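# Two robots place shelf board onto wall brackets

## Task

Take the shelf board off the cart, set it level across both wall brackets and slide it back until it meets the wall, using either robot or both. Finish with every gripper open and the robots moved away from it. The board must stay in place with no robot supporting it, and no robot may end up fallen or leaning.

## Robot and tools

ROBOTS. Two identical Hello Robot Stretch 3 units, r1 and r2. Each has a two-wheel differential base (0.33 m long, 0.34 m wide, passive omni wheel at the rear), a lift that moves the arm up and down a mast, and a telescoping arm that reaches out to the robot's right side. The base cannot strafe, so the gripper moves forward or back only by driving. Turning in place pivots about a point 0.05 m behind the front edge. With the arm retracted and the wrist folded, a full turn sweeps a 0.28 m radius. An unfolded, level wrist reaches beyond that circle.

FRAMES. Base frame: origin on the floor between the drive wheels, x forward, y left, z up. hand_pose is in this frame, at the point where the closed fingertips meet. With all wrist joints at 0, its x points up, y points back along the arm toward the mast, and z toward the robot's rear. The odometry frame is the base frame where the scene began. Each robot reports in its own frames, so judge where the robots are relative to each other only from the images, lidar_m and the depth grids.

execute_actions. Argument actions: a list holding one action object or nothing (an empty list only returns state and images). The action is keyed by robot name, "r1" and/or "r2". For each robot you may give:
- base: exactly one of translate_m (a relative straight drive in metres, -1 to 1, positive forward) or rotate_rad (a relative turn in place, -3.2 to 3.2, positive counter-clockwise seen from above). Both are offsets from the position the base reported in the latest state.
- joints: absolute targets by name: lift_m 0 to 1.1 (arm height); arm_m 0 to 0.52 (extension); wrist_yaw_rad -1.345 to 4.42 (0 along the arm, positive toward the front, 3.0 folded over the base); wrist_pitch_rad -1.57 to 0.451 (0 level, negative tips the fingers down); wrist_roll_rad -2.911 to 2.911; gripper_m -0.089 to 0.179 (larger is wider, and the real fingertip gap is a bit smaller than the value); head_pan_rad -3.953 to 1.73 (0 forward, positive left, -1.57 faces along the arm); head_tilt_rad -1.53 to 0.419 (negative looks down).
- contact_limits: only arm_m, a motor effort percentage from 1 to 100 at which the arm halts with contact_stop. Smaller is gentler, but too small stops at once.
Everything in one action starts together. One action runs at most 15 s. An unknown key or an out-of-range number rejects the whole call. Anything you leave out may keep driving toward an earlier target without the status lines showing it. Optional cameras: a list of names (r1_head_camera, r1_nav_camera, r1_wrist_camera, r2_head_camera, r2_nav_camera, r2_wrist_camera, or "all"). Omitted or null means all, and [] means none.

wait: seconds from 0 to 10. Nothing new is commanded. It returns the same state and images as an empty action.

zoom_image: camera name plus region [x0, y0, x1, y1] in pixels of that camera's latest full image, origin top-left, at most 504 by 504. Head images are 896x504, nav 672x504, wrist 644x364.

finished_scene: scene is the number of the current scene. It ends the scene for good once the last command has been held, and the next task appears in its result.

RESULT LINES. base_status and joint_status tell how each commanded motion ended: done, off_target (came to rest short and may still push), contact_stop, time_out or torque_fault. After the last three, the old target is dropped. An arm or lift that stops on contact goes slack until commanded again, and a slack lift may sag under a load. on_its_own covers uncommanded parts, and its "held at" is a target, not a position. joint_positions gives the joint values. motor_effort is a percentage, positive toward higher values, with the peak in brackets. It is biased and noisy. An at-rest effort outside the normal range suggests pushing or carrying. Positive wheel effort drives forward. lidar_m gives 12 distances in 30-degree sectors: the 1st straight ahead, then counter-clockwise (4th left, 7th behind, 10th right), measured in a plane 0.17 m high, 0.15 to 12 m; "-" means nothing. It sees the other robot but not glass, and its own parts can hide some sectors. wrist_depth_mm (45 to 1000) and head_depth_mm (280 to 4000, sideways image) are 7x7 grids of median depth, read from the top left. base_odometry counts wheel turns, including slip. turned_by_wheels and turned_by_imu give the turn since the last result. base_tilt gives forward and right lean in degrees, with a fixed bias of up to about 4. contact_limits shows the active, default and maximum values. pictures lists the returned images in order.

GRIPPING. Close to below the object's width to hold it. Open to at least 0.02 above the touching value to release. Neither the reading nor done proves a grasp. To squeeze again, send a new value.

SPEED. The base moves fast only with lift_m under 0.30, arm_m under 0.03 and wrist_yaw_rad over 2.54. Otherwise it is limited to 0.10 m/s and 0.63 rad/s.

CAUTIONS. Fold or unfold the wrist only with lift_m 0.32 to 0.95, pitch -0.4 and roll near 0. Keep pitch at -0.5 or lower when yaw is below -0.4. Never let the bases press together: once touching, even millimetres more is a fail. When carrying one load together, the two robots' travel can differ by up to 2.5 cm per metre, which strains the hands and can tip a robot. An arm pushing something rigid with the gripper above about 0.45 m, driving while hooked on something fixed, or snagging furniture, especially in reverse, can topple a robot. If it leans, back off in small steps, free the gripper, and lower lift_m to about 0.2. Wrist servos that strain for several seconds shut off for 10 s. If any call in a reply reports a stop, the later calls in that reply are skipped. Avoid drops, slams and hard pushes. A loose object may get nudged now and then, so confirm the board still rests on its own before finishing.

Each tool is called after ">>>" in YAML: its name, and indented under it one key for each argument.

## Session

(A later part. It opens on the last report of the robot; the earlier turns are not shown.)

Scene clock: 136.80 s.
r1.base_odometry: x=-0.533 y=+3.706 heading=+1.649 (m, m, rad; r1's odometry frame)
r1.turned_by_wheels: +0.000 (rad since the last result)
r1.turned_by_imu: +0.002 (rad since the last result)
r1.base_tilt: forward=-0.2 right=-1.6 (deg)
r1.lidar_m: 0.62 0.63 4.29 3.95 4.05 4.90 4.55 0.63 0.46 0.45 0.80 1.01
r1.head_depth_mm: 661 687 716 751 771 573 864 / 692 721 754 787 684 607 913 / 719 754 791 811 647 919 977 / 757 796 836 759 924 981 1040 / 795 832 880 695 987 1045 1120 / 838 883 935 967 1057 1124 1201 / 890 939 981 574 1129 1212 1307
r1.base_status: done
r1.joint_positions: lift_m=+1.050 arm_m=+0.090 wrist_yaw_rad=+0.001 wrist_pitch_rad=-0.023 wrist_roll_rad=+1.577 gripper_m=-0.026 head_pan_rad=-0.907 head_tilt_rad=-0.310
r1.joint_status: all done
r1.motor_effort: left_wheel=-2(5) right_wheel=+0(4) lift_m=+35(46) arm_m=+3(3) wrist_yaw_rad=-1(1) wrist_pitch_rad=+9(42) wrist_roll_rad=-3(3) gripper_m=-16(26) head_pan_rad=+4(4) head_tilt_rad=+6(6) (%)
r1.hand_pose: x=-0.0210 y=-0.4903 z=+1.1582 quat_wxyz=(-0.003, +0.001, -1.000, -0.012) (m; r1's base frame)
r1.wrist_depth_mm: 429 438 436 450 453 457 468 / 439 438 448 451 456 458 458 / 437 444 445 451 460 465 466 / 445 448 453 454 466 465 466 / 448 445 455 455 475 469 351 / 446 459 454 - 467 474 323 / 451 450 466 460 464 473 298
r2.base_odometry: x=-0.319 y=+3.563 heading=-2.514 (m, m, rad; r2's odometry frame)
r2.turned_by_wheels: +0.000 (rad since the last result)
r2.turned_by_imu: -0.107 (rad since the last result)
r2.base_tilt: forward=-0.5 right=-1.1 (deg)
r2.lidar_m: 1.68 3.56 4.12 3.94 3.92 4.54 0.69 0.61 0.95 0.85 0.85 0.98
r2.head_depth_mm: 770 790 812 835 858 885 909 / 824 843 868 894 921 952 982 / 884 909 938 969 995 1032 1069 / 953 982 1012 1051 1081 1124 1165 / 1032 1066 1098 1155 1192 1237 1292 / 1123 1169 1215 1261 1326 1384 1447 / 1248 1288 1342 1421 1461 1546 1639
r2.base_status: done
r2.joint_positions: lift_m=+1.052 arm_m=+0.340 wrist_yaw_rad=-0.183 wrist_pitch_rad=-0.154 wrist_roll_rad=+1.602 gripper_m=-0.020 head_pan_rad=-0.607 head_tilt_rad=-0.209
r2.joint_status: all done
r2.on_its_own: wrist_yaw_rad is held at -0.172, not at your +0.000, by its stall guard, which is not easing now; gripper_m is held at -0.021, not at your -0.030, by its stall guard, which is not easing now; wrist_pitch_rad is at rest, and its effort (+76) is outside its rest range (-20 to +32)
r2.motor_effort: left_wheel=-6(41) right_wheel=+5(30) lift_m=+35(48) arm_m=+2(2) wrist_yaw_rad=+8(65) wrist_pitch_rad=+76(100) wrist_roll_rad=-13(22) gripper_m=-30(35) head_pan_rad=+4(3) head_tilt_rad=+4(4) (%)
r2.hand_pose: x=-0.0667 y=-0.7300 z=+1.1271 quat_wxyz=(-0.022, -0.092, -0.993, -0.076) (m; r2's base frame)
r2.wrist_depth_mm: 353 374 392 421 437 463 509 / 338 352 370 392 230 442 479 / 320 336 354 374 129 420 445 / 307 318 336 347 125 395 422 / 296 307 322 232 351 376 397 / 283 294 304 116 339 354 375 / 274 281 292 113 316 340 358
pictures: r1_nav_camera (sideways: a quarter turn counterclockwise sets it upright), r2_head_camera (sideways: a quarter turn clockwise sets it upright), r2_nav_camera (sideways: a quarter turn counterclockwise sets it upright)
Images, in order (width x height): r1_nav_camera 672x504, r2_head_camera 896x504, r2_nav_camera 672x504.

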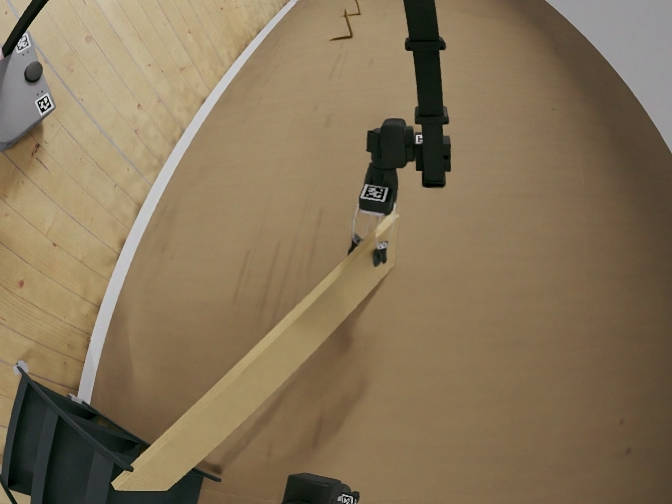

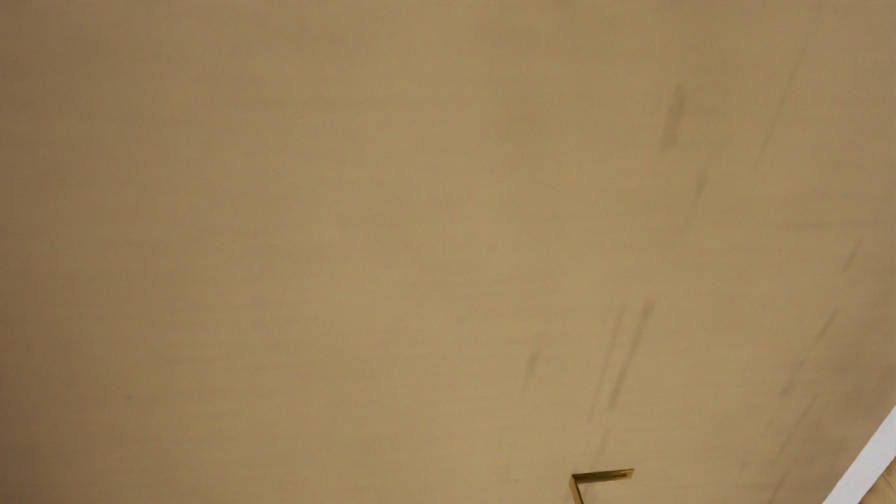

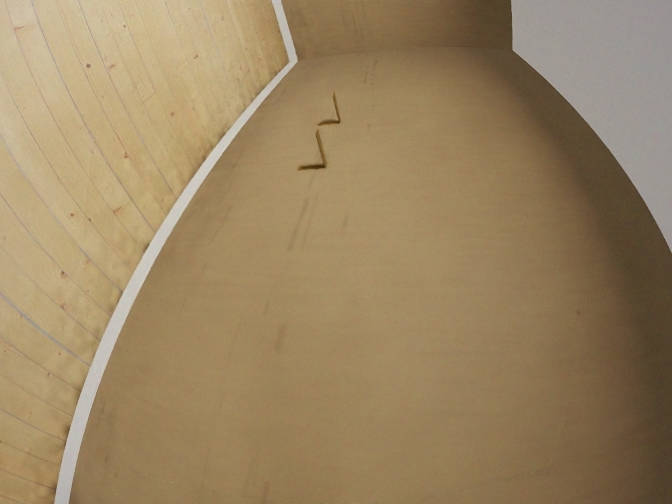

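>>> execute_actions:
  actions:
    - {"r1":{"base":{"translate_m":-0.3},"joints":{"gripper_m":0.085,"arm_m":0.0,"head_pan_rad":-1.2,"head_tilt_rad":-0.5}},"r2":{"base":{"translate_m":-0.45},"joints":{"lift_m":0.93,"head_pan_rad":-2.2,"head_tilt_rad":-0.5}}}
  cameras: ["r1_nav_camera","r2_nav_camera","r2_head_camera","r1_head_camera"]

Scene clock: 146.57 s.
r1.base_odometry: x=-0.510 y=+3.407 heading=+1.649 (m, m, rad; r1's odometry frame)
r1.turned_by_wheels: +0.000 (rad since the last result)
r1.turned_by_imu: +0.002 (rad since the last result)
r1.base_tilt: forward=-0.1 right=-1.7 (deg)
r1.lidar_m: 2.27 0.51 4.27 3.94 4.00 4.58 4.28 1.29 0.43 0.40 0.40 1.06
r1.head_depth_mm: 654 704 757 822 - 584 678 / 671 717 775 840 877 632 678 / 680 728 791 861 705 755 677 / 695 748 805 874 651 1068 722 / 705 759 824 868 646 1101 1248 / 719 775 842 730 1018 1138 1280 / 732 792 853 641 1052 1171 1293
r1.base_status: done
r1.joint_positions: lift_m=+1.050 arm_m=+0.000 wrist_yaw_rad=+0.001 wrist_pitch_rad=-0.022 wrist_roll_rad=+1.577 gripper_m=+0.085 head_pan_rad=-1.193 head_tilt_rad=-0.494
r1.joint_status: all done
r1.motor_effort: left_wheel=-1(7) right_wheel=+0(4) lift_m=+35(35) arm_m=-3(2) wrist_yaw_rad=-2(2) wrist_pitch_rad=+8(9) wrist_roll_rad=-3(3) gripper_m=+0(93) head_pan_rad=-3(31) head_tilt_rad=-4(25) (%)
r1.hand_pose: x=-0.0210 y=-0.4010 z=+1.1583 quat_wxyz=(-0.003, +0.001, -1.000, -0.012) (m; r1's base frame)
r1.wrist_depth_mm: 542 550 552 567 565 567 501 / 540 548 562 558 574 582 499 / 555 556 568 571 584 573 438 / 550 560 566 580 583 596 409 / 558 564 572 573 590 598 375 / 560 570 571 584 591 519 348 / 563 575 585 587 598 476 325
r2.base_odometry: x=+0.045 y=+3.828 heading=-2.513 (m, m, rad; r2's odometry frame)
r2.turned_by_wheels: +0.000 (rad since the last result)
r2.turned_by_imu: +0.081 (rad since the last result)
r2.base_tilt: forward=-0.5 right=-1.0 (deg)
r2.lidar_m: 2.22 4.00 4.23 3.81 3.83 4.62 0.56 0.51 0.69 0.97 0.97 1.18
r2.head_depth_mm: 1787 550 2195 2554 2111 1658 1458 / 1540 1673 599 2088 2132 1706 - / 1386 1479 1535 1744 1208 1278 - / 1236 1318 1426 1485 1156 - - / 1116 1187 1271 1314 1162 - 1158 / 1021 1076 1148 1194 - 1195 1268 / 936 983 1042 1099 - 1227 1303
r2.base_status: done
r2.joint_positions: lift_m=+0.930 arm_m=+0.340 wrist_yaw_rad=-0.099 wrist_pitch_rad=-0.120 wrist_roll_rad=+1.610 gripper_m=-0.020 head_pan_rad=-2.193 head_tilt_rad=-0.497
r2.joint_status: all done
r2.on_its_own: wrist_yaw_rad is held at -0.109, not at your +0.000, by its stall guard, which is not easing now; gripper_m is held at -0.021, not at your -0.030, by its stall guard, which is not easing now; wrist_pitch_rad is at rest, and its effort (+60) is outside its rest range (-20 to +32)
r2.motor_effort: left_wheel=+5(56) right_wheel=-4(54) lift_m=+32(31) arm_m=+1(2) wrist_yaw_rad=-8(96) wrist_pitch_rad=+60(77) wrist_roll_rad=-16(19) gripper_m=-26(30) head_pan_rad=-2(35) head_tilt_rad=+0(19) (%)
r2.hand_pose: x=-0.0464 y=-0.7351 z=+1.0136 quat_wxyz=(-0.022, -0.051, -0.997, -0.059) (m; r2's base frame)
r2.wrist_depth_mm: 410 431 439 464 158 409 515 / 400 412 429 452 126 490 519 / 392 407 418 440 124 483 506 / 383 395 412 423 447 465 495 / 376 385 403 131 438 460 477 / 366 377 389 116 433 445 467 / 358 368 381 114 414 434 454
pictures: r1_head_camera (sideways: a quarter turn clockwise sets it upright), r1_nav_camera (sideways: a quarter turn counterclockwise sets it upright), r2_head_camera (sideways: a quarter turn clockwise sets it upright), r2_nav_camera (sideways: a quarter turn counterclockwise sets it upright)
Images, in order (width x height): r1_head_camera 896x504, r1_nav_camera 672x504, r2_head_camera 896x504, r2_nav_camera 672x504.

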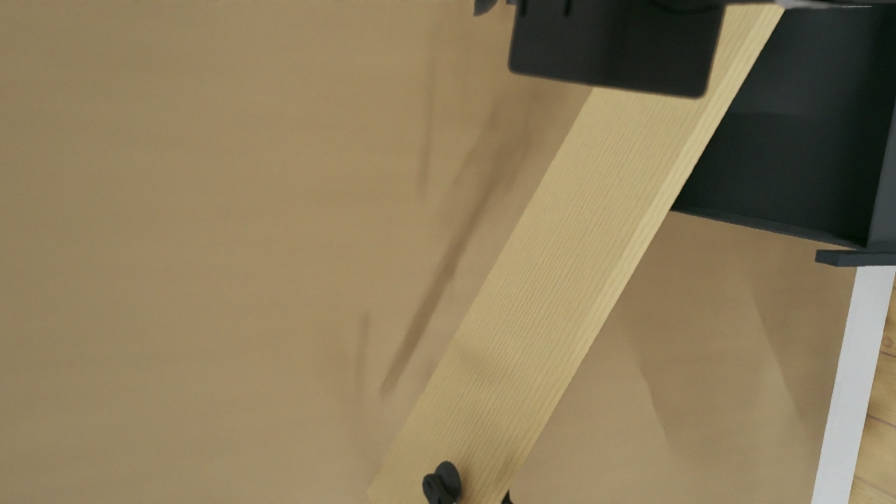

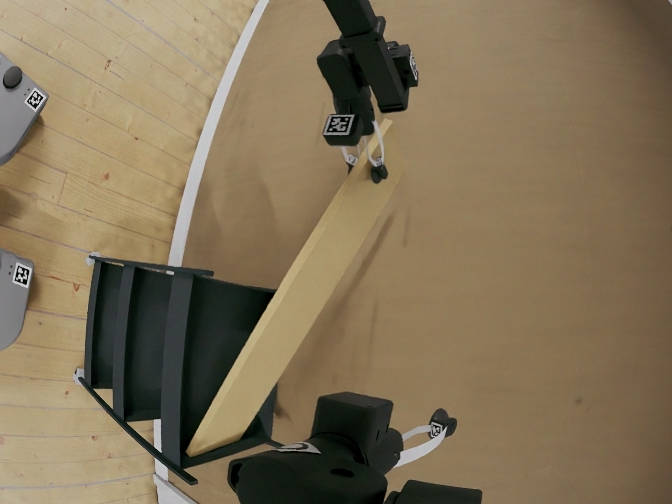

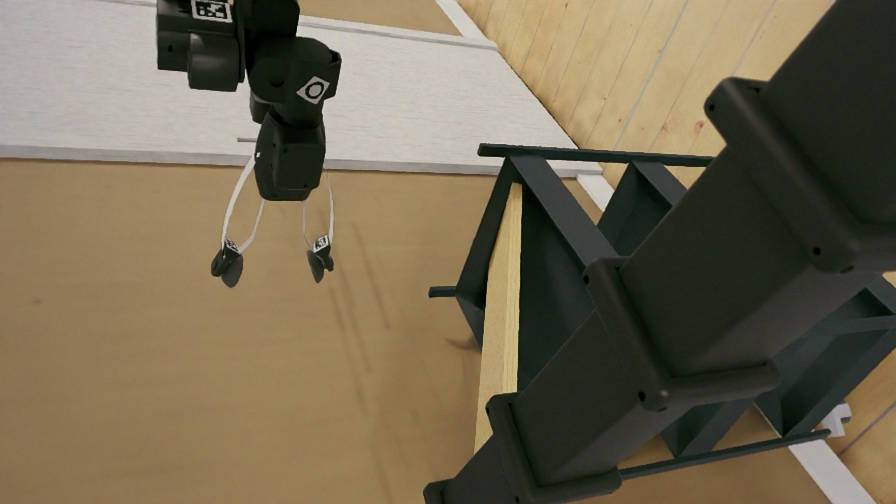

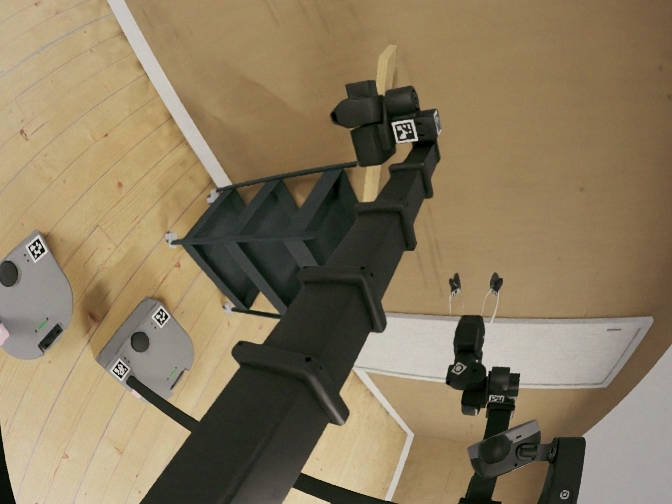

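>>> execute_actions:
  actions:
    - {"r2":{"joints":{"lift_m":0.76}}}
  cameras: ["r1_nav_camera","r2_wrist_camera","r1_head_camera"]

Scene clock: 149.27 s.
r1.base_odometry: x=-0.510 y=+3.407 heading=+1.649 (m, m, rad; r1's odometry frame)
r1.turned_by_wheels: +0.000 (rad since the last result)
r1.turned_by_imu: +0.001 (rad since the last result)
r1.base_tilt: forward=-0.1 right=-1.7 (deg)
r1.lidar_m: 2.26 0.51 4.27 3.94 4.00 4.56 4.28 1.29 0.42 0.38 0.38 1.05
r1.head_depth_mm: 657 704 758 820 - 663 646 / 665 714 775 841 916 672 660 / 680 731 788 860 924 683 680 / 693 745 809 883 930 705 1174 / 704 760 822 898 823 1103 1242 / 720 775 843 924 788 1138 1282 / 732 790 865 941 754 1173 1294
r1.base_status: not commanded
r1.joint_positions: lift_m=+1.050 arm_m=+0.000 wrist_yaw_rad=+0.001 wrist_pitch_rad=-0.022 wrist_roll_rad=+1.577 gripper_m=+0.085 head_pan_rad=-1.193 head_tilt_rad=-0.494
r1.joint_status: not commanded
r1.motor_effort: left_wheel=+0(0) right_wheel=+1(0) lift_m=+35(35) arm_m=-2(3) wrist_yaw_rad=-2(1) wrist_pitch_rad=+9(8) wrist_roll_rad=-3(3) gripper_m=+1(1) head_pan_rad=-3(4) head_tilt_rad=-4(4) (%)
r1.hand_pose: x=-0.0210 y=-0.4010 z=+1.1583 quat_wxyz=(-0.003, +0.001, -1.000, -0.012) (m; r1's base frame)
r1.wrist_depth_mm: 533 551 561 556 575 579 500 / 542 558 551 563 570 581 486 / 550 557 572 570 581 578 496 / 551 564 569 576 577 583 485 / 560 562 560 572 588 594 601 / 556 568 581 586 584 592 463 / 572 579 576 583 599 609 449
r2.base_odometry: x=+0.045 y=+3.828 heading=-2.511 (m, m, rad; r2's odometry frame)
r2.turned_by_wheels: +0.002 (rad since the last result)
r2.turned_by_imu: +0.003 (rad since the last result)
r2.base_tilt: forward=-0.4 right=-1.1 (deg)
r2.lidar_m: 2.23 4.00 4.23 3.81 3.80 4.66 0.56 0.51 0.68 0.97 0.97 1.18
r2.head_depth_mm: 1779 548 2127 2549 2130 1654 1354 / 1536 1669 600 2068 2110 1663 1365 / 1384 1479 1508 1760 1214 1355 1319 / 1227 1307 1421 1477 1055 1169 1254 / 1114 1181 1277 1321 980 1056 1001 / 1025 1078 1148 1213 951 1171 - / 933 986 1043 1106 972 - 1303
r2.base_status: not commanded
r2.joint_positions: lift_m=+0.760 arm_m=+0.340 wrist_yaw_rad=+0.061 wrist_pitch_rad=-0.088 wrist_roll_rad=+1.604 gripper_m=-0.020 head_pan_rad=-2.193 head_tilt_rad=-0.497
r2.joint_status: all done
r2.on_its_own: wrist_yaw_rad is held at -0.109, not at your +0.000, by its stall guard, which is still easing; gripper_m is held at -0.021, not at your -0.030, by its stall guard, which is not easing now; left_wheel is at rest, and its effort (+47) is outside its rest range (-18 to +18); right_wheel is at rest, and its effort (-45) is outside its rest range (-18 to +18); wrist_pitch_rad is at rest, and its effort (+44) is outside its rest range (-20 to +32)
r2.motor_effort: left_wheel=+47(49) right_wheel=-45(48) lift_m=+28(32) arm_m=+1(1) wrist_yaw_rad=-96(96) wrist_pitch_rad=+44(60) wrist_roll_rad=-13(16) gripper_m=-22(26) head_pan_rad=-1(2) head_tilt_rad=+0(1) (%)
r2.hand_pose: x=-0.0058 y=-0.7375 z=+0.8519 quat_wxyz=(-0.015, +0.030, -0.998, -0.045) (m; r2's base frame)
r2.wrist_depth_mm: 368 379 389 402 419 430 447 / 370 378 394 399 420 435 450 / 372 381 393 397 423 438 452 / 374 384 392 115 422 437 454 / 373 382 392 116 425 442 460 / 376 386 395 118 428 438 457 / 376 389 402 120 429 448 461
pictures: r1_head_camera (sideways: a quarter turn clockwise sets it upright), r1_nav_camera (sideways: a quarter turn counterclockwise sets it upright), r2_wrist_camera
Images, in order (width x height): r1_head_camera 896x504, r1_nav_camera 672x504, r2_wrist_camera 644x364.

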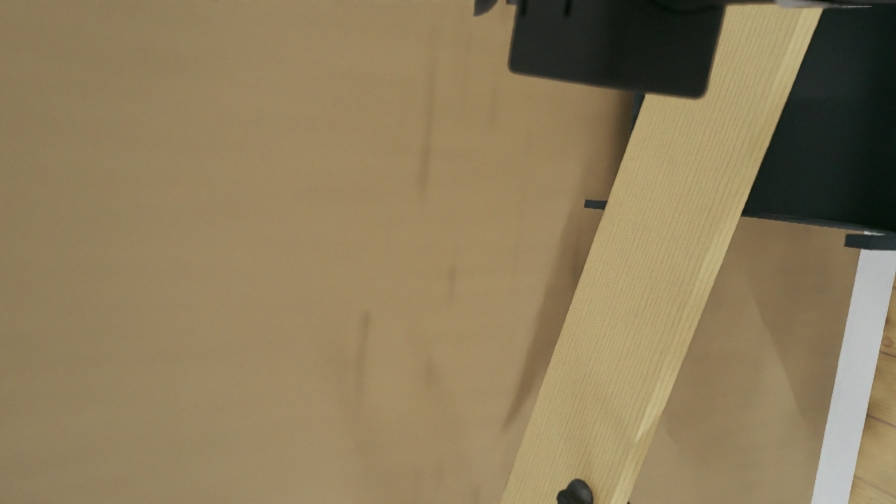

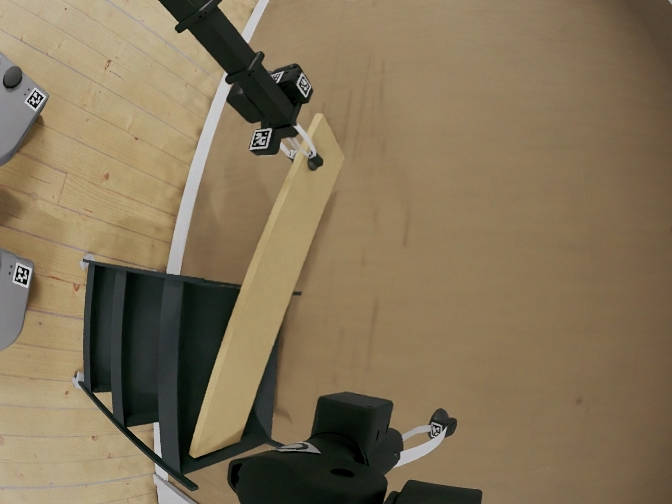

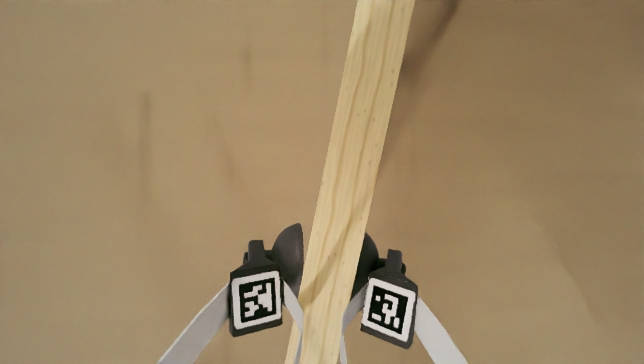

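>>> execute_actions:
  actions:
    - {"r1":{"base":{"translate_m":0.08},"joints":{"arm_m":0.2,"gripper_m":-0.01,"lift_m":0.85,"head_pan_rad":-1.5,"head_tilt_rad":-0.8}},"r2":{"base":{"translate_m":0.02},"joints":{"lift_m":0.69}}}
  cameras: ["r1_nav_camera","r2_wrist_camera","r1_head_camera","r2_head_camera"]

Scene clock: 152.73 s.
r1.base_odometry: x=-0.516 y=+3.487 heading=+1.649 (m, m, rad; r1's odometry frame)
r1.turned_by_wheels: +0.000 (rad since the last result)
r1.turned_by_imu: +0.001 (rad since the last result)
r1.base_tilt: forward=-0.2 right=-1.7 (deg)
r1.lidar_m: 2.23 0.46 4.26 3.95 4.02 4.67 4.35 1.25 0.41 0.36 0.82 1.04
r1.head_depth_mm: 716 812 912 - 727 915 1117 / 711 800 887 - 723 909 1122 / 704 793 894 - 720 893 1091 / 699 787 903 766 721 888 1059 / 693 780 890 775 1092 1322 1166 / 686 769 881 753 1231 1339 1184 / 679 766 875 734 1220 1336 1170
r1.base_status: done
r1.joint_positions: lift_m=+0.850 arm_m=+0.200 wrist_yaw_rad=+0.001 wrist_pitch_rad=-0.022 wrist_roll_rad=+1.577 gripper_m=-0.010 head_pan_rad=-1.493 head_tilt_rad=-0.790
r1.joint_status: all done
r1.motor_effort: left_wheel=-1(6) right_wheel=+0(3) lift_m=+22(32) arm_m=+3(4) wrist_yaw_rad=-2(1) wrist_pitch_rad=+8(9) wrist_roll_rad=-3(3) gripper_m=-7(96) head_pan_rad=-4(30) head_tilt_rad=-6(33) (%)
r1.hand_pose: x=-0.0211 y=-0.6003 z=+0.9590 quat_wxyz=(-0.003, +0.000, -1.000, -0.011) (m; r1's base frame)
r1.wrist_depth_mm: 352 357 359 366 367 371 278 / 352 358 362 370 374 379 278 / 353 364 362 371 376 379 278 / 363 363 366 372 376 385 277 / 367 369 372 373 384 382 276 / 364 370 370 - 382 388 255 / 368 370 378 381 385 390 252
r2.base_odometry: x=+0.029 y=+3.816 heading=-2.511 (m, m, rad; r2's odometry frame)
r2.turned_by_wheels: +0.000 (rad since the last result)
r2.turned_by_imu: +0.000 (rad since the last result)
r2.base_tilt: forward=-0.4 right=-1.1 (deg)
r2.lidar_m: 2.22 3.98 4.26 3.81 3.83 4.64 0.49 0.45 0.69 0.97 0.97 1.17
r2.head_depth_mm: 1767 1948 2234 637 2158 1641 1348 / 1530 1664 1841 1947 2047 1660 1360 / 1379 1489 1592 1618 1290 1346 1318 / 1229 1316 1385 736 1062 1161 1225 / 1111 1183 1267 1214 996 1089 1166 / 1017 1072 1146 1200 970 1198 1296 / 932 980 1042 1091 914 1216 1303
r2.base_status: done
r2.joint_positions: lift_m=+0.690 arm_m=+0.340 wrist_yaw_rad=+0.076 wrist_pitch_rad=-0.038 wrist_roll_rad=+1.589 gripper_m=-0.020 head_pan_rad=-2.193 head_tilt_rad=-0.497
r2.joint_status: all done
r2.on_its_own: wrist_yaw_rad is held at +0.078, not at your +0.000, by its stall guard, which is not easing now; gripper_m is held at -0.021, not at your -0.030, by its stall guard, which is not easing now
r2.motor_effort: left_wheel=-1(19) right_wheel=+0(7) lift_m=+26(27) arm_m=+1(2) wrist_yaw_rad=+2(22) wrist_pitch_rad=+19(56) wrist_roll_rad=-8(11) gripper_m=-18(22) head_pan_rad=-2(2) head_tilt_rad=-1(2) (%)
r2.hand_pose: x=-0.0019 y=-0.7392 z=+0.7947 quat_wxyz=(-0.008, +0.038, -0.999, -0.020) (m; r2's base frame)
r2.wrist_depth_mm: 373 379 388 395 405 410 418 / 374 381 389 207 406 415 419 / 376 383 394 110 408 417 424 / 381 386 393 112 411 419 428 / 378 389 392 114 413 419 430 / 383 388 393 116 417 415 435 / 383 386 400 120 413 423 432
pictures: r1_head_camera (sideways: a quarter turn clockwise sets it upright), r1_nav_camera (sideways: a quarter turn counterclockwise sets it upright), r2_head_camera (sideways: a quarter turn clockwise sets it upright), r2_wrist_camera
Images, in order (width x height): r1_head_camera 896x504, r1_nav_camera 672x504, r2_head_camera 896x504, r2_wrist_camera 644x364.

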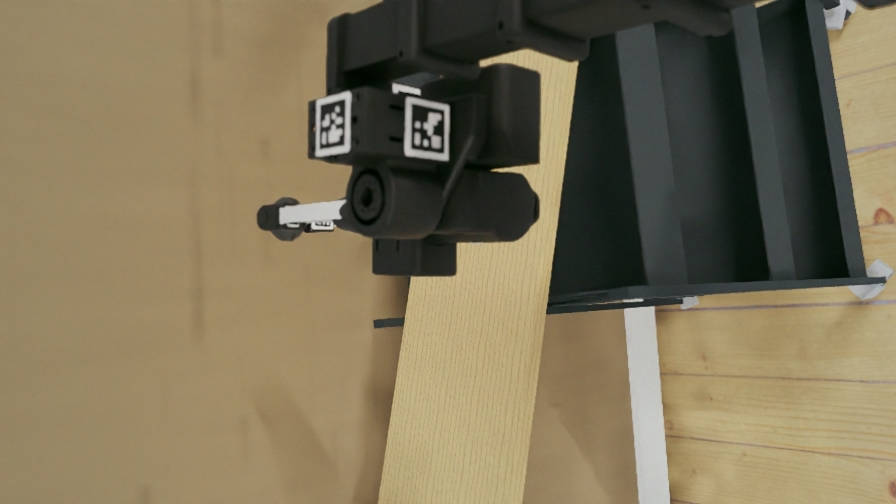

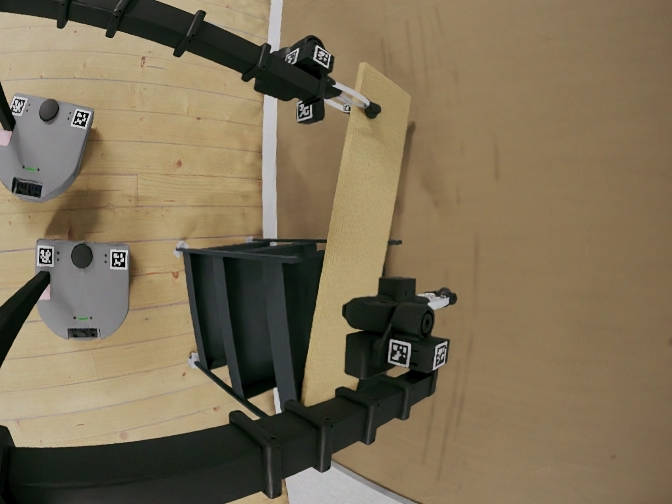

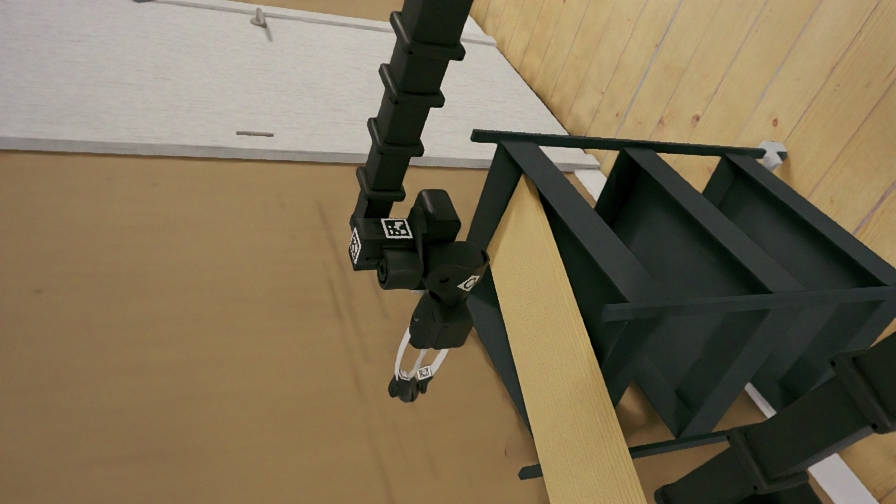

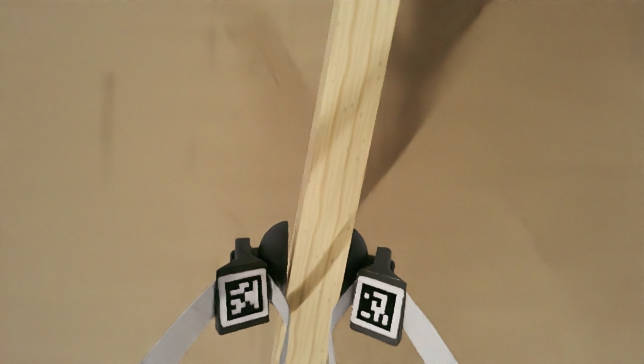

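>>> execute_actions:
  actions:
    - {"r1":{"joints":{"arm_m":0.1}}}
  cameras: []

>>> execute_actions:
  actions:
    - {"r1":{"joints":{"lift_m":0.68}}}
  cameras: ["r1_head_camera","r1_nav_camera"]

Scene clock: 154.93 s.
r1.base_odometry: x=-0.516 y=+3.487 heading=+1.649 (m, m, rad; r1's odometry frame)
r1.turned_by_wheels: +0.000 (rad since the last result)
r1.turned_by_imu: +0.001 (rad since the last result)
r1.base_tilt: forward=-0.1 right=-1.7 (deg)
r1.lidar_m: 2.24 0.46 4.27 3.95 4.02 4.65 4.33 1.25 0.41 0.36 0.82 1.05
r1.head_depth_mm: 718 811 938 914 - 879 1123 / 711 804 921 899 - 893 1115 / 702 796 903 864 - 908 1091 / 697 786 892 816 730 894 1050 / 692 780 891 774 1094 1312 1177 / 687 769 878 758 1228 1337 1169 / 679 765 870 738 1213 1332 1166
r1.base_status: not commanded
r1.joint_positions: lift_m=+0.850 arm_m=+0.100 wrist_yaw_rad=+0.001 wrist_pitch_rad=-0.022 wrist_roll_rad=+1.577 gripper_m=-0.010 head_pan_rad=-1.493 head_tilt_rad=-0.790
r1.joint_status: all done
r1.motor_effort: left_wheel=-1(1) right_wheel=+0(0) lift_m=+22(22) arm_m=-4(0) wrist_yaw_rad=-1(1) wrist_pitch_rad=+8(9) wrist_roll_rad=-3(3) gripper_m=-7(7) head_pan_rad=-4(4) head_tilt_rad=-6(6) (%)
r1.hand_pose: x=-0.0211 y=-0.5010 z=+0.9590 quat_wxyz=(-0.003, +0.000, -1.000, -0.011) (m; r1's base frame)
r1.wrist_depth_mm: 440 447 451 463 468 376 280 / 452 460 460 467 464 471 273 / 457 451 463 465 470 476 269 / 452 454 468 468 473 475 262 / 452 464 468 467 480 479 259 / 458 469 472 - 480 365 253 / 461 470 468 483 484 363 249
r2.base_odometry: x=+0.029 y=+3.816 heading=-2.511 (m, m, rad; r2's odometry frame)
r2.turned_by_wheels: +0.000 (rad since the last result)
r2.turned_by_imu: +0.001 (rad since the last result)
r2.base_tilt: forward=-0.4 right=-1.0 (deg)
r2.lidar_m: 2.22 3.98 4.28 3.82 3.84 4.63 0.50 0.45 0.69 0.97 0.97 1.17
r2.head_depth_mm: 1788 1971 2189 618 2141 1654 1350 / 1524 1681 1830 682 2056 1673 1361 / 1378 1481 1592 660 1293 1343 1332 / 1237 1319 1425 741 1062 1159 1232 / 1108 1179 1270 1253 994 1088 1172 / 1012 1077 1141 1217 967 1204 1301 / 933 983 1035 1103 913 1219 1297
r2.base_status: not commanded
r2.joint_positions: lift_m=+0.690 arm_m=+0.340 wrist_yaw_rad=+0.076 wrist_pitch_rad=-0.038 wrist_roll_rad=+1.589 gripper_m=-0.020 head_pan_rad=-2.193 head_tilt_rad=-0.497
r2.joint_status: not commanded
r2.on_its_own: wrist_yaw_rad is held at +0.078, not at your +0.000, by its stall guard, which is not easing now; gripper_m is held at -0.021, not at your -0.030, by its stall guard, which is not easing now
r2.motor_effort: left_wheel=+0(1) right_wheel=+0(0) lift_m=+26(26) arm_m=+2(1) wrist_yaw_rad=+1(1) wrist_pitch_rad=+19(19) wrist_roll_rad=-7(7) gripper_m=-18(18) head_pan_rad=-2(2) head_tilt_rad=-1(1) (%)
r2.hand_pose: x=-0.0019 y=-0.7392 z=+0.7947 quat_wxyz=(-0.008, +0.038, -0.999, -0.020) (m; r2's base frame)
r2.wrist_depth_mm: 372 379 388 394 403 410 422 / 376 382 390 206 405 413 422 / 375 380 388 110 408 417 423 / 378 381 394 112 410 418 427 / 380 387 396 114 412 416 432 / 380 387 392 116 413 421 431 / 381 387 399 119 414 425 428
pictures: none
No camera images: the call's "cameras" was empty. Leave "cameras" out to get every camera's image.

Scene clock: 157.30 s.
r1.base_odometry: x=-0.516 y=+3.487 heading=+1.649 (m, m, rad; r1's odometry frame)
r1.turned_by_wheels: +0.000 (rad since the last result)
r1.turned_by_imu: +0.001 (rad since the last result)
r1.base_tilt: forward=-0.1 right=-1.7 (deg)
r1.lidar_m: 2.24 0.46 4.24 3.95 4.00 4.68 4.33 1.25 0.41 0.36 0.82 1.04
r1.head_depth_mm: 717 812 936 865 726 932 - / 711 805 924 841 733 - 1139 / 708 793 914 825 725 - 1118 / 700 786 900 800 722 891 1051 / 693 778 889 777 1091 1317 1174 / 685 772 882 753 1234 1339 1175 / 680 765 871 738 1210 1334 1174
r1.base_status: not commanded
r1.joint_positions: lift_m=+0.680 arm_m=+0.100 wrist_yaw_rad=+0.001 wrist_pitch_rad=-0.022 wrist_roll_rad=+1.577 gripper_m=-0.010 head_pan_rad=-1.493 head_tilt_rad=-0.790
r1.joint_status: all done
r1.motor_effort: left_wheel=-1(1) right_wheel=+0(0) lift_m=+22(21) arm_m=-3(2) wrist_yaw_rad=-1(1) wrist_pitch_rad=+8(8) wrist_roll_rad=-3(3) gripper_m=-7(7) head_pan_rad=-4(4) head_tilt_rad=-6(5) (%)
r1.hand_pose: x=-0.0211 y=-0.5010 z=+0.7891 quat_wxyz=(-0.003, +0.000, -1.000, -0.011) (m; r1's base frame)
r1.wrist_depth_mm: 451 450 450 455 230 131 144 / 451 453 454 457 218 133 146 / 459 459 459 459 205 137 148 / 453 460 454 473 194 183 149 / 461 456 472 467 185 195 150 / 461 468 469 - 158 210 152 / 463 473 471 479 186 202 154
r2.base_odometry: x=+0.029 y=+3.816 heading=-2.511 (m, m, rad; r2's odometry frame)
r2.turned_by_wheels: +0.000 (rad since the last result)
r2.turned_by_imu: +0.001 (rad since the last result)
r2.base_tilt: forward=-0.4 right=-1.0 (deg)
r2.lidar_m: 2.22 4.00 4.26 3.80 3.84 4.62 0.50 0.45 0.69 0.97 0.97 1.17
r2.head_depth_mm: 1773 1945 2210 2544 684 1647 1354 / 1533 1678 1858 2059 1205 1675 1358 / 1384 1487 1626 1713 734 1330 1329 / 1230 1321 1422 1466 827 1157 1224 / 1110 1185 1263 1317 947 1092 1171 / 1017 1069 1140 1214 966 1203 1302 / 933 980 1040 1101 913 1216 1302
r2.base_status: not commanded
r2.joint_positions: lift_m=+0.690 arm_m=+0.340 wrist_yaw_rad=+0.076 wrist_pitch_rad=-0.038 wrist_roll_rad=+1.589 gripper_m=-0.020 head_pan_rad=-2.193 head_tilt_rad=-0.497
r2.joint_status: not commanded
r2.on_its_own: wrist_yaw_rad is held at +0.078, not at your +0.000, by its stall guard, which is not easing now; gripper_m is held at -0.021, not at your -0.030, by its stall guard, which is not easing now
r2.motor_effort: left_wheel=-1(0) right_wheel=+1(0) lift_m=+26(26) arm_m=+1(1) wrist_yaw_rad=+2(2) wrist_pitch_rad=+19(18) wrist_roll_rad=-7(8) gripper_m=-17(18) head_pan_rad=-2(2) head_tilt_rad=+0(1) (%)
r2.hand_pose: x=-0.0019 y=-0.7392 z=+0.7947 quat_wxyz=(-0.008, +0.038, -0.999, -0.020) (m; r2's base frame)
r2.wrist_depth_mm: 373 380 387 391 402 413 419 / 376 378 388 206 403 415 423 / 375 384 391 110 402 413 420 / 377 387 395 112 410 415 428 / 379 385 394 114 410 420 423 / 384 385 394 116 414 419 426 / 382 389 403 119 412 425 432
pictures: r1_head_camera (sideways: a quarter turn clockwise sets it upright), r1_nav_camera (sideways: a quarter turn counterclockwise sets it upright)
Images, in order (width x height): r1_head_camera 896x504, r1_nav_camera 672x504.

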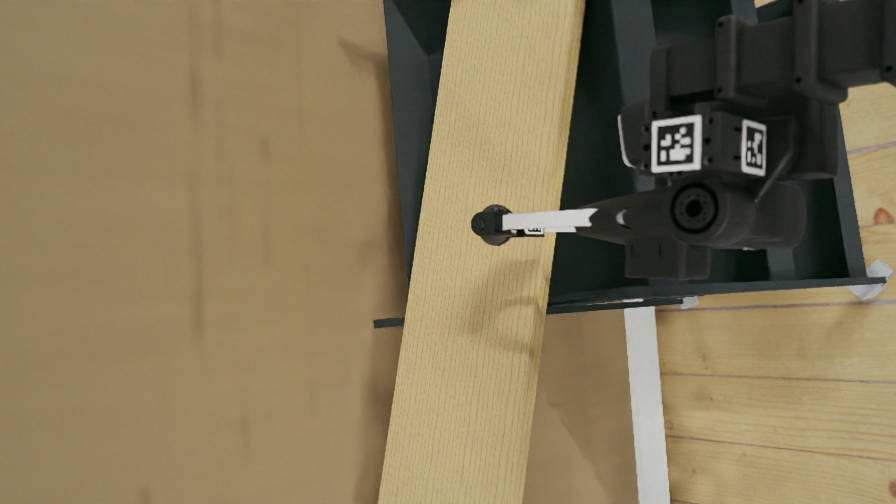

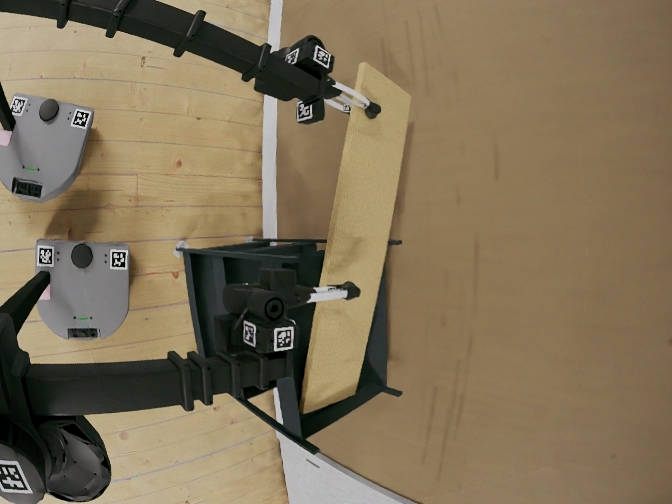

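>>> execute_actions:
  actions:
    - {"r1":{"joints":{"lift_m":0.655}}}
  cameras: []

>>> execute_actions:
  actions:
    - {"r2":{"joints":{"gripper_m":0.07,"wrist_yaw_rad":0.0}}}
  cameras: []

>>> execute_actions:
  actions:
    - {"r2":{"joints":{"arm_m":0.40},"contact_limits":{"arm_m":12}}}
  cameras: ["r2_wrist_camera","r1_nav_camera","r2_head_camera"]

Scene clock: 158.47 s.
r1.base_odometry: x=-0.516 y=+3.487 heading=+1.649 (m, m, rad; r1's odometry frame)
r1.turned_by_wheels: +0.000 (rad since the last result)
r1.turned_by_imu: +0.000 (rad since the last result)
r1.base_tilt: forward=-0.1 right=-1.7 (deg)
r1.lidar_m: 2.24 0.46 4.28 3.94 4.00 4.66 4.33 1.25 0.41 0.36 0.82 1.04
r1.head_depth_mm: 718 813 935 868 728 928 - / 709 803 923 840 730 - - / 703 795 913 816 726 - 1111 / 696 788 902 798 723 875 1054 / 693 777 888 773 1090 1321 1172 / 685 771 881 753 1240 1335 1177 / 681 764 871 736 1215 1341 1172
r1.base_status: not commanded
r1.joint_positions: lift_m=+0.655 arm_m=+0.100 wrist_yaw_rad=+0.001 wrist_pitch_rad=-0.020 wrist_roll_rad=+1.577 gripper_m=-0.010 head_pan_rad=-1.493 head_tilt_rad=-0.790
r1.joint_status: all done
r1.motor_effort: left_wheel=-1(1) right_wheel=+0(0) lift_m=+22(24) arm_m=-2(3) wrist_yaw_rad=-1(1) wrist_pitch_rad=+8(9) wrist_roll_rad=-3(3) gripper_m=-7(7) head_pan_rad=-4(4) head_tilt_rad=-6(5) (%)
r1.hand_pose: x=-0.0211 y=-0.5010 z=+0.7645 quat_wxyz=(-0.003, +0.000, -1.000, -0.010) (m; r1's base frame)
r1.wrist_depth_mm: 440 449 455 452 138 160 132 / 452 458 453 463 132 173 134 / 447 462 467 465 141 176 132 / 454 457 460 465 139 178 133 / 464 459 466 471 146 181 134 / 459 464 479 - 255 184 136 / 464 475 476 477 176 187 137
r2.base_odometry: x=+0.029 y=+3.816 heading=-2.511 (m, m, rad; r2's odometry frame)
r2.turned_by_wheels: +0.000 (rad since the last result)
r2.turned_by_imu: +0.000 (rad since the last result)
r2.base_tilt: forward=-0.5 right=-1.0 (deg)
r2.lidar_m: 2.22 4.01 4.25 3.81 3.82 4.62 0.50 0.45 0.70 0.97 0.97 1.17
r2.head_depth_mm: 1768 1976 2219 2552 1869 1643 1356 / 1535 1690 1851 2087 1157 1657 1362 / 1372 1485 1609 1750 747 1335 1320 / 1230 1318 1418 1453 840 1167 1227 / 1107 1182 1267 1318 978 1096 1170 / 1014 1073 1151 1211 964 1203 1287 / 933 985 1038 1099 914 1210 1309
r2.base_status: not commanded
r2.joint_positions: lift_m=+0.690 arm_m=+0.340 wrist_yaw_rad=+0.076 wrist_pitch_rad=-0.038 wrist_roll_rad=+1.589 gripper_m=-0.020 head_pan_rad=-2.193 head_tilt_rad=-0.497
r2.joint_status: not commanded
r2.on_its_own: wrist_yaw_rad is held at +0.078, not at your +0.000, by its stall guard, which is not easing now; gripper_m is held at -0.021, not at your -0.030, by its stall guard, which is not easing now
r2.motor_effort: left_wheel=+0(1) right_wheel=+0(1) lift_m=+26(26) arm_m=+2(1) wrist_yaw_rad=+2(2) wrist_pitch_rad=+19(19) wrist_roll_rad=-7(7) gripper_m=-18(18) head_pan_rad=-2(2) head_tilt_rad=-1(0) (%)
r2.hand_pose: x=-0.0019 y=-0.7392 z=+0.7947 quat_wxyz=(-0.008, +0.038, -0.999, -0.020) (m; r2's base frame)
r2.wrist_depth_mm: 373 384 387 389 406 412 421 / 376 381 388 206 406 414 423 / 378 385 393 110 406 415 423 / 379 383 392 112 408 416 427 / 378 388 394 114 410 416 427 / 382 388 390 116 411 423 429 / 384 386 397 119 416 422 428
pictures: none
No camera images: the call's "cameras" was empty. Leave "cameras" out to get every camera's image.

Scene clock: 159.87 s.
r1.base_odometry: x=-0.516 y=+3.487 heading=+1.649 (m, m, rad; r1's odometry frame)
r1.turned_by_wheels: +0.000 (rad since the last result)
r1.turned_by_imu: +0.000 (rad since the last result)
r1.base_tilt: forward=-0.2 right=-1.7 (deg)
r1.lidar_m: 2.24 0.46 4.25 3.95 4.02 4.68 4.36 1.26 0.41 0.36 0.82 1.04
r1.head_depth_mm: 719 810 934 863 729 931 - / 712 803 923 839 725 - - / 703 794 914 817 723 - 1120 / 697 783 900 799 723 873 1061 / 693 778 893 773 1094 1312 1174 / 685 770 882 755 1240 1340 1168 / 679 763 871 738 1216 1340 1167
r1.base_status: not commanded
r1.joint_positions: lift_m=+0.655 arm_m=+0.100 wrist_yaw_rad=+0.001 wrist_pitch_rad=-0.020 wrist_roll_rad=+1.577 gripper_m=-0.010 head_pan_rad=-1.493 head_tilt_rad=-0.790
r1.joint_status: not commanded
r1.motor_effort: left_wheel=-1(1) right_wheel=+0(0) lift_m=+22(22) arm_m=-3(3) wrist_yaw_rad=-1(1) wrist_pitch_rad=+8(8) wrist_roll_rad=-3(3) gripper_m=-7(7) head_pan_rad=-4(4) head_tilt_rad=-6(6) (%)
r1.hand_pose: x=-0.0211 y=-0.5010 z=+0.7646 quat_wxyz=(-0.003, +0.000, -1.000, -0.010) (m; r1's base frame)
r1.wrist_depth_mm: 446 456 456 456 139 160 132 / 448 454 453 463 132 173 131 / 450 457 461 469 141 176 132 / 458 458 460 464 139 177 133 / 459 464 467 467 146 181 134 / 465 466 465 - 251 183 136 / 462 473 482 473 151 186 136
r2.base_odometry: x=+0.029 y=+3.816 heading=-2.511 (m, m, rad; r2's odometry frame)
r2.turned_by_wheels: +0.000 (rad since the last result)
r2.turned_by_imu: +0.000 (rad since the last result)
r2.base_tilt: forward=-0.4 right=-1.0 (deg)
r2.lidar_m: 2.22 4.00 4.24 3.80 3.82 4.62 0.49 0.45 0.70 0.97 0.97 1.17
r2.head_depth_mm: 1775 1963 2228 2526 1892 1645 1357 / 1521 1673 1847 2068 1153 1662 1354 / 1372 1486 1617 1738 746 1337 1320 / 1228 1314 1419 1437 836 1166 1224 / 1110 1179 1269 1308 970 1095 1158 / 1011 1073 1138 1210 969 1193 1299 / 932 980 1035 1096 917 1213 1292
r2.base_status: not commanded
r2.joint_positions: lift_m=+0.690 arm_m=+0.340 wrist_yaw_rad=+0.003 wrist_pitch_rad=-0.023 wrist_roll_rad=+1.578 gripper_m=+0.070 head_pan_rad=-2.193 head_tilt_rad=-0.497
r2.joint_status: all done
r2.motor_effort: left_wheel=+0(19) right_wheel=+0(19) lift_m=+26(26) arm_m=+1(1) wrist_yaw_rad=-3(41) wrist_pitch_rad=+11(19) wrist_roll_rad=-3(7) gripper_m=+1(87) head_pan_rad=-2(2) head_tilt_rad=-1(1) (%)
r2.hand_pose: x=-0.0207 y=-0.7404 z=+0.7985 quat_wxyz=(-0.003, +0.001, -1.000, -0.012) (m; r2's base frame)
r2.wrist_depth_mm: 397 400 409 414 417 429 440 / 391 397 403 408 415 425 433 / 392 392 400 400 412 422 430 / 385 394 400 157 413 416 429 / 384 388 390 116 408 416 422 / 381 385 391 117 403 411 415 / 380 387 390 118 401 409 417
pictures: none
No camera images: the call's "cameras" was empty. Leave "cameras" out to get every camera's image.

Scene clock: 161.47 s.
r1.base_odometry: x=-0.516 y=+3.487 heading=+1.649 (m, m, rad; r1's odometry frame)
r1.turned_by_wheels: +0.000 (rad since the last result)
r1.turned_by_imu: +0.000 (rad since the last result)
r1.base_tilt: forward=-0.1 right=-1.7 (deg)
r1.lidar_m: 2.24 0.46 4.26 3.94 4.00 4.68 4.32 1.25 0.41 0.36 0.82 1.04
r1.head_depth_mm: 716 808 933 862 726 932 - / 712 805 923 838 725 - - / 705 797 911 820 725 - 1123 / 697 787 902 801 722 874 1059 / 690 778 887 774 1094 1321 1175 / 685 773 879 753 1234 1338 1169 / 680 762 869 738 1221 1337 1177
r1.base_status: not commanded
r1.joint_positions: lift_m=+0.655 arm_m=+0.100 wrist_yaw_rad=+0.001 wrist_pitch_rad=-0.020 wrist_roll_rad=+1.577 gripper_m=-0.010 head_pan_rad=-1.493 head_tilt_rad=-0.790
r1.joint_status: not commanded
r1.motor_effort: left_wheel=-1(1) right_wheel=+1(0) lift_m=+22(22) arm_m=-2(3) wrist_yaw_rad=-1(1) wrist_pitch_rad=+8(7) wrist_roll_rad=-3(2) gripper_m=-7(7) head_pan_rad=-5(4) head_tilt_rad=-6(6) (%)
r1.hand_pose: x=-0.0211 y=-0.5010 z=+0.7646 quat_wxyz=(-0.003, +0.000, -1.000, -0.010) (m; r1's base frame)
r1.wrist_depth_mm: 449 446 451 458 138 161 132 / 453 454 454 457 132 173 133 / 453 451 461 465 140 176 132 / 459 458 461 465 139 179 134 / 456 462 472 473 146 180 135 / 459 465 471 - 254 183 137 / 465 475 474 474 151 187 137
r2.base_odometry: x=+0.029 y=+3.816 heading=-2.511 (m, m, rad; r2's odometry frame)
r2.turned_by_wheels: +0.000 (rad since the last result)
r2.turned_by_imu: +0.000 (rad since the last result)
r2.base_tilt: forward=-0.5 right=-1.0 (deg)
r2.lidar_m: 2.22 3.99 4.26 3.81 3.83 4.60 0.50 0.45 0.69 0.97 0.97 1.17
r2.head_depth_mm: 1765 1965 2219 2557 1921 1652 1360 / 1536 1681 1844 2080 1152 1667 1358 / 1372 1490 1610 1747 751 1338 1325 / 1233 1323 1421 1450 835 1161 1226 / 1116 1180 1258 1322 981 1093 1162 / 1012 1075 1143 1214 965 1203 1295 / 927 985 1039 1095 914 1216 1296
r2.base_status: not commanded
r2.joint_positions: lift_m=+0.690 arm_m=+0.400 wrist_yaw_rad=+0.002 wrist_pitch_rad=-0.029 wrist_roll_rad=+1.577 gripper_m=+0.070 head_pan_rad=-2.193 head_tilt_rad=-0.497
r2.joint_status: all done
r2.motor_effort: left_wheel=+0(0) right_wheel=+0(0) lift_m=+26(26) arm_m=+4(5) wrist_yaw_rad=-2(3) wrist_pitch_rad=+14(15) wrist_roll_rad=-3(3) gripper_m=-1(1) head_pan_rad=-2(2) head_tilt_rad=-1(1) (%)
r2.contact_limits: arm_m 12 (drawing in: default 20, maximum 33; extending or still: default 27, maximum 45)
r2.hand_pose: x=-0.0209 y=-0.8000 z=+0.7971 quat_wxyz=(-0.003, +0.001, -1.000, -0.015) (m; r2's base frame)
r2.wrist_depth_mm: 338 343 350 354 53 371 376 / 332 339 346 353 54 366 373 / 333 339 343 346 54 363 369 / 332 336 341 163 55 357 368 / 329 334 339 103 56 361 366 / 323 330 337 75 56 353 359 / 323 327 335 59 57 353 359
pictures: r1_nav_camera (sideways: a quarter turn counterclockwise sets it upright), r2_head_camera (sideways: a quarter turn clockwise sets it upright), r2_wrist_camera
Images, in order (width x height): r1_nav_camera 672x504, r2_head_camera 896x504, r2_wrist_camera 644x364.

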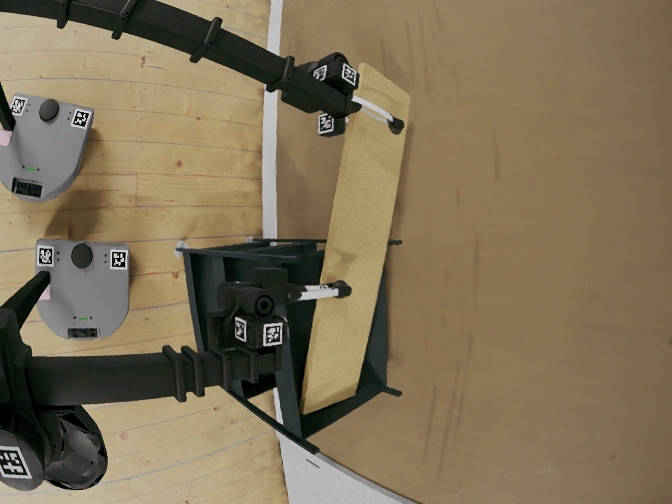

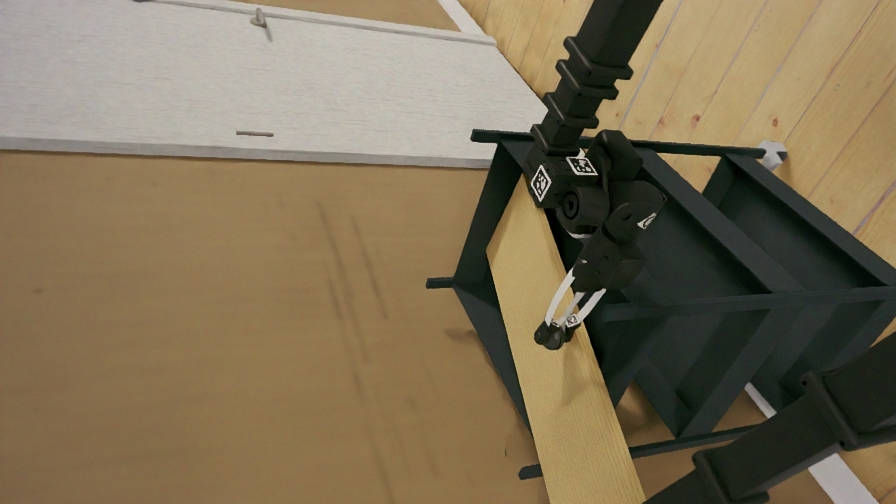

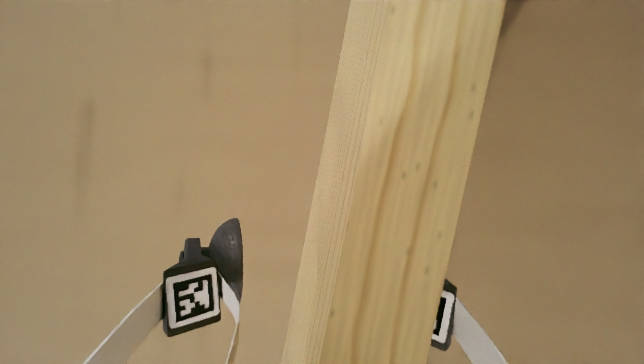

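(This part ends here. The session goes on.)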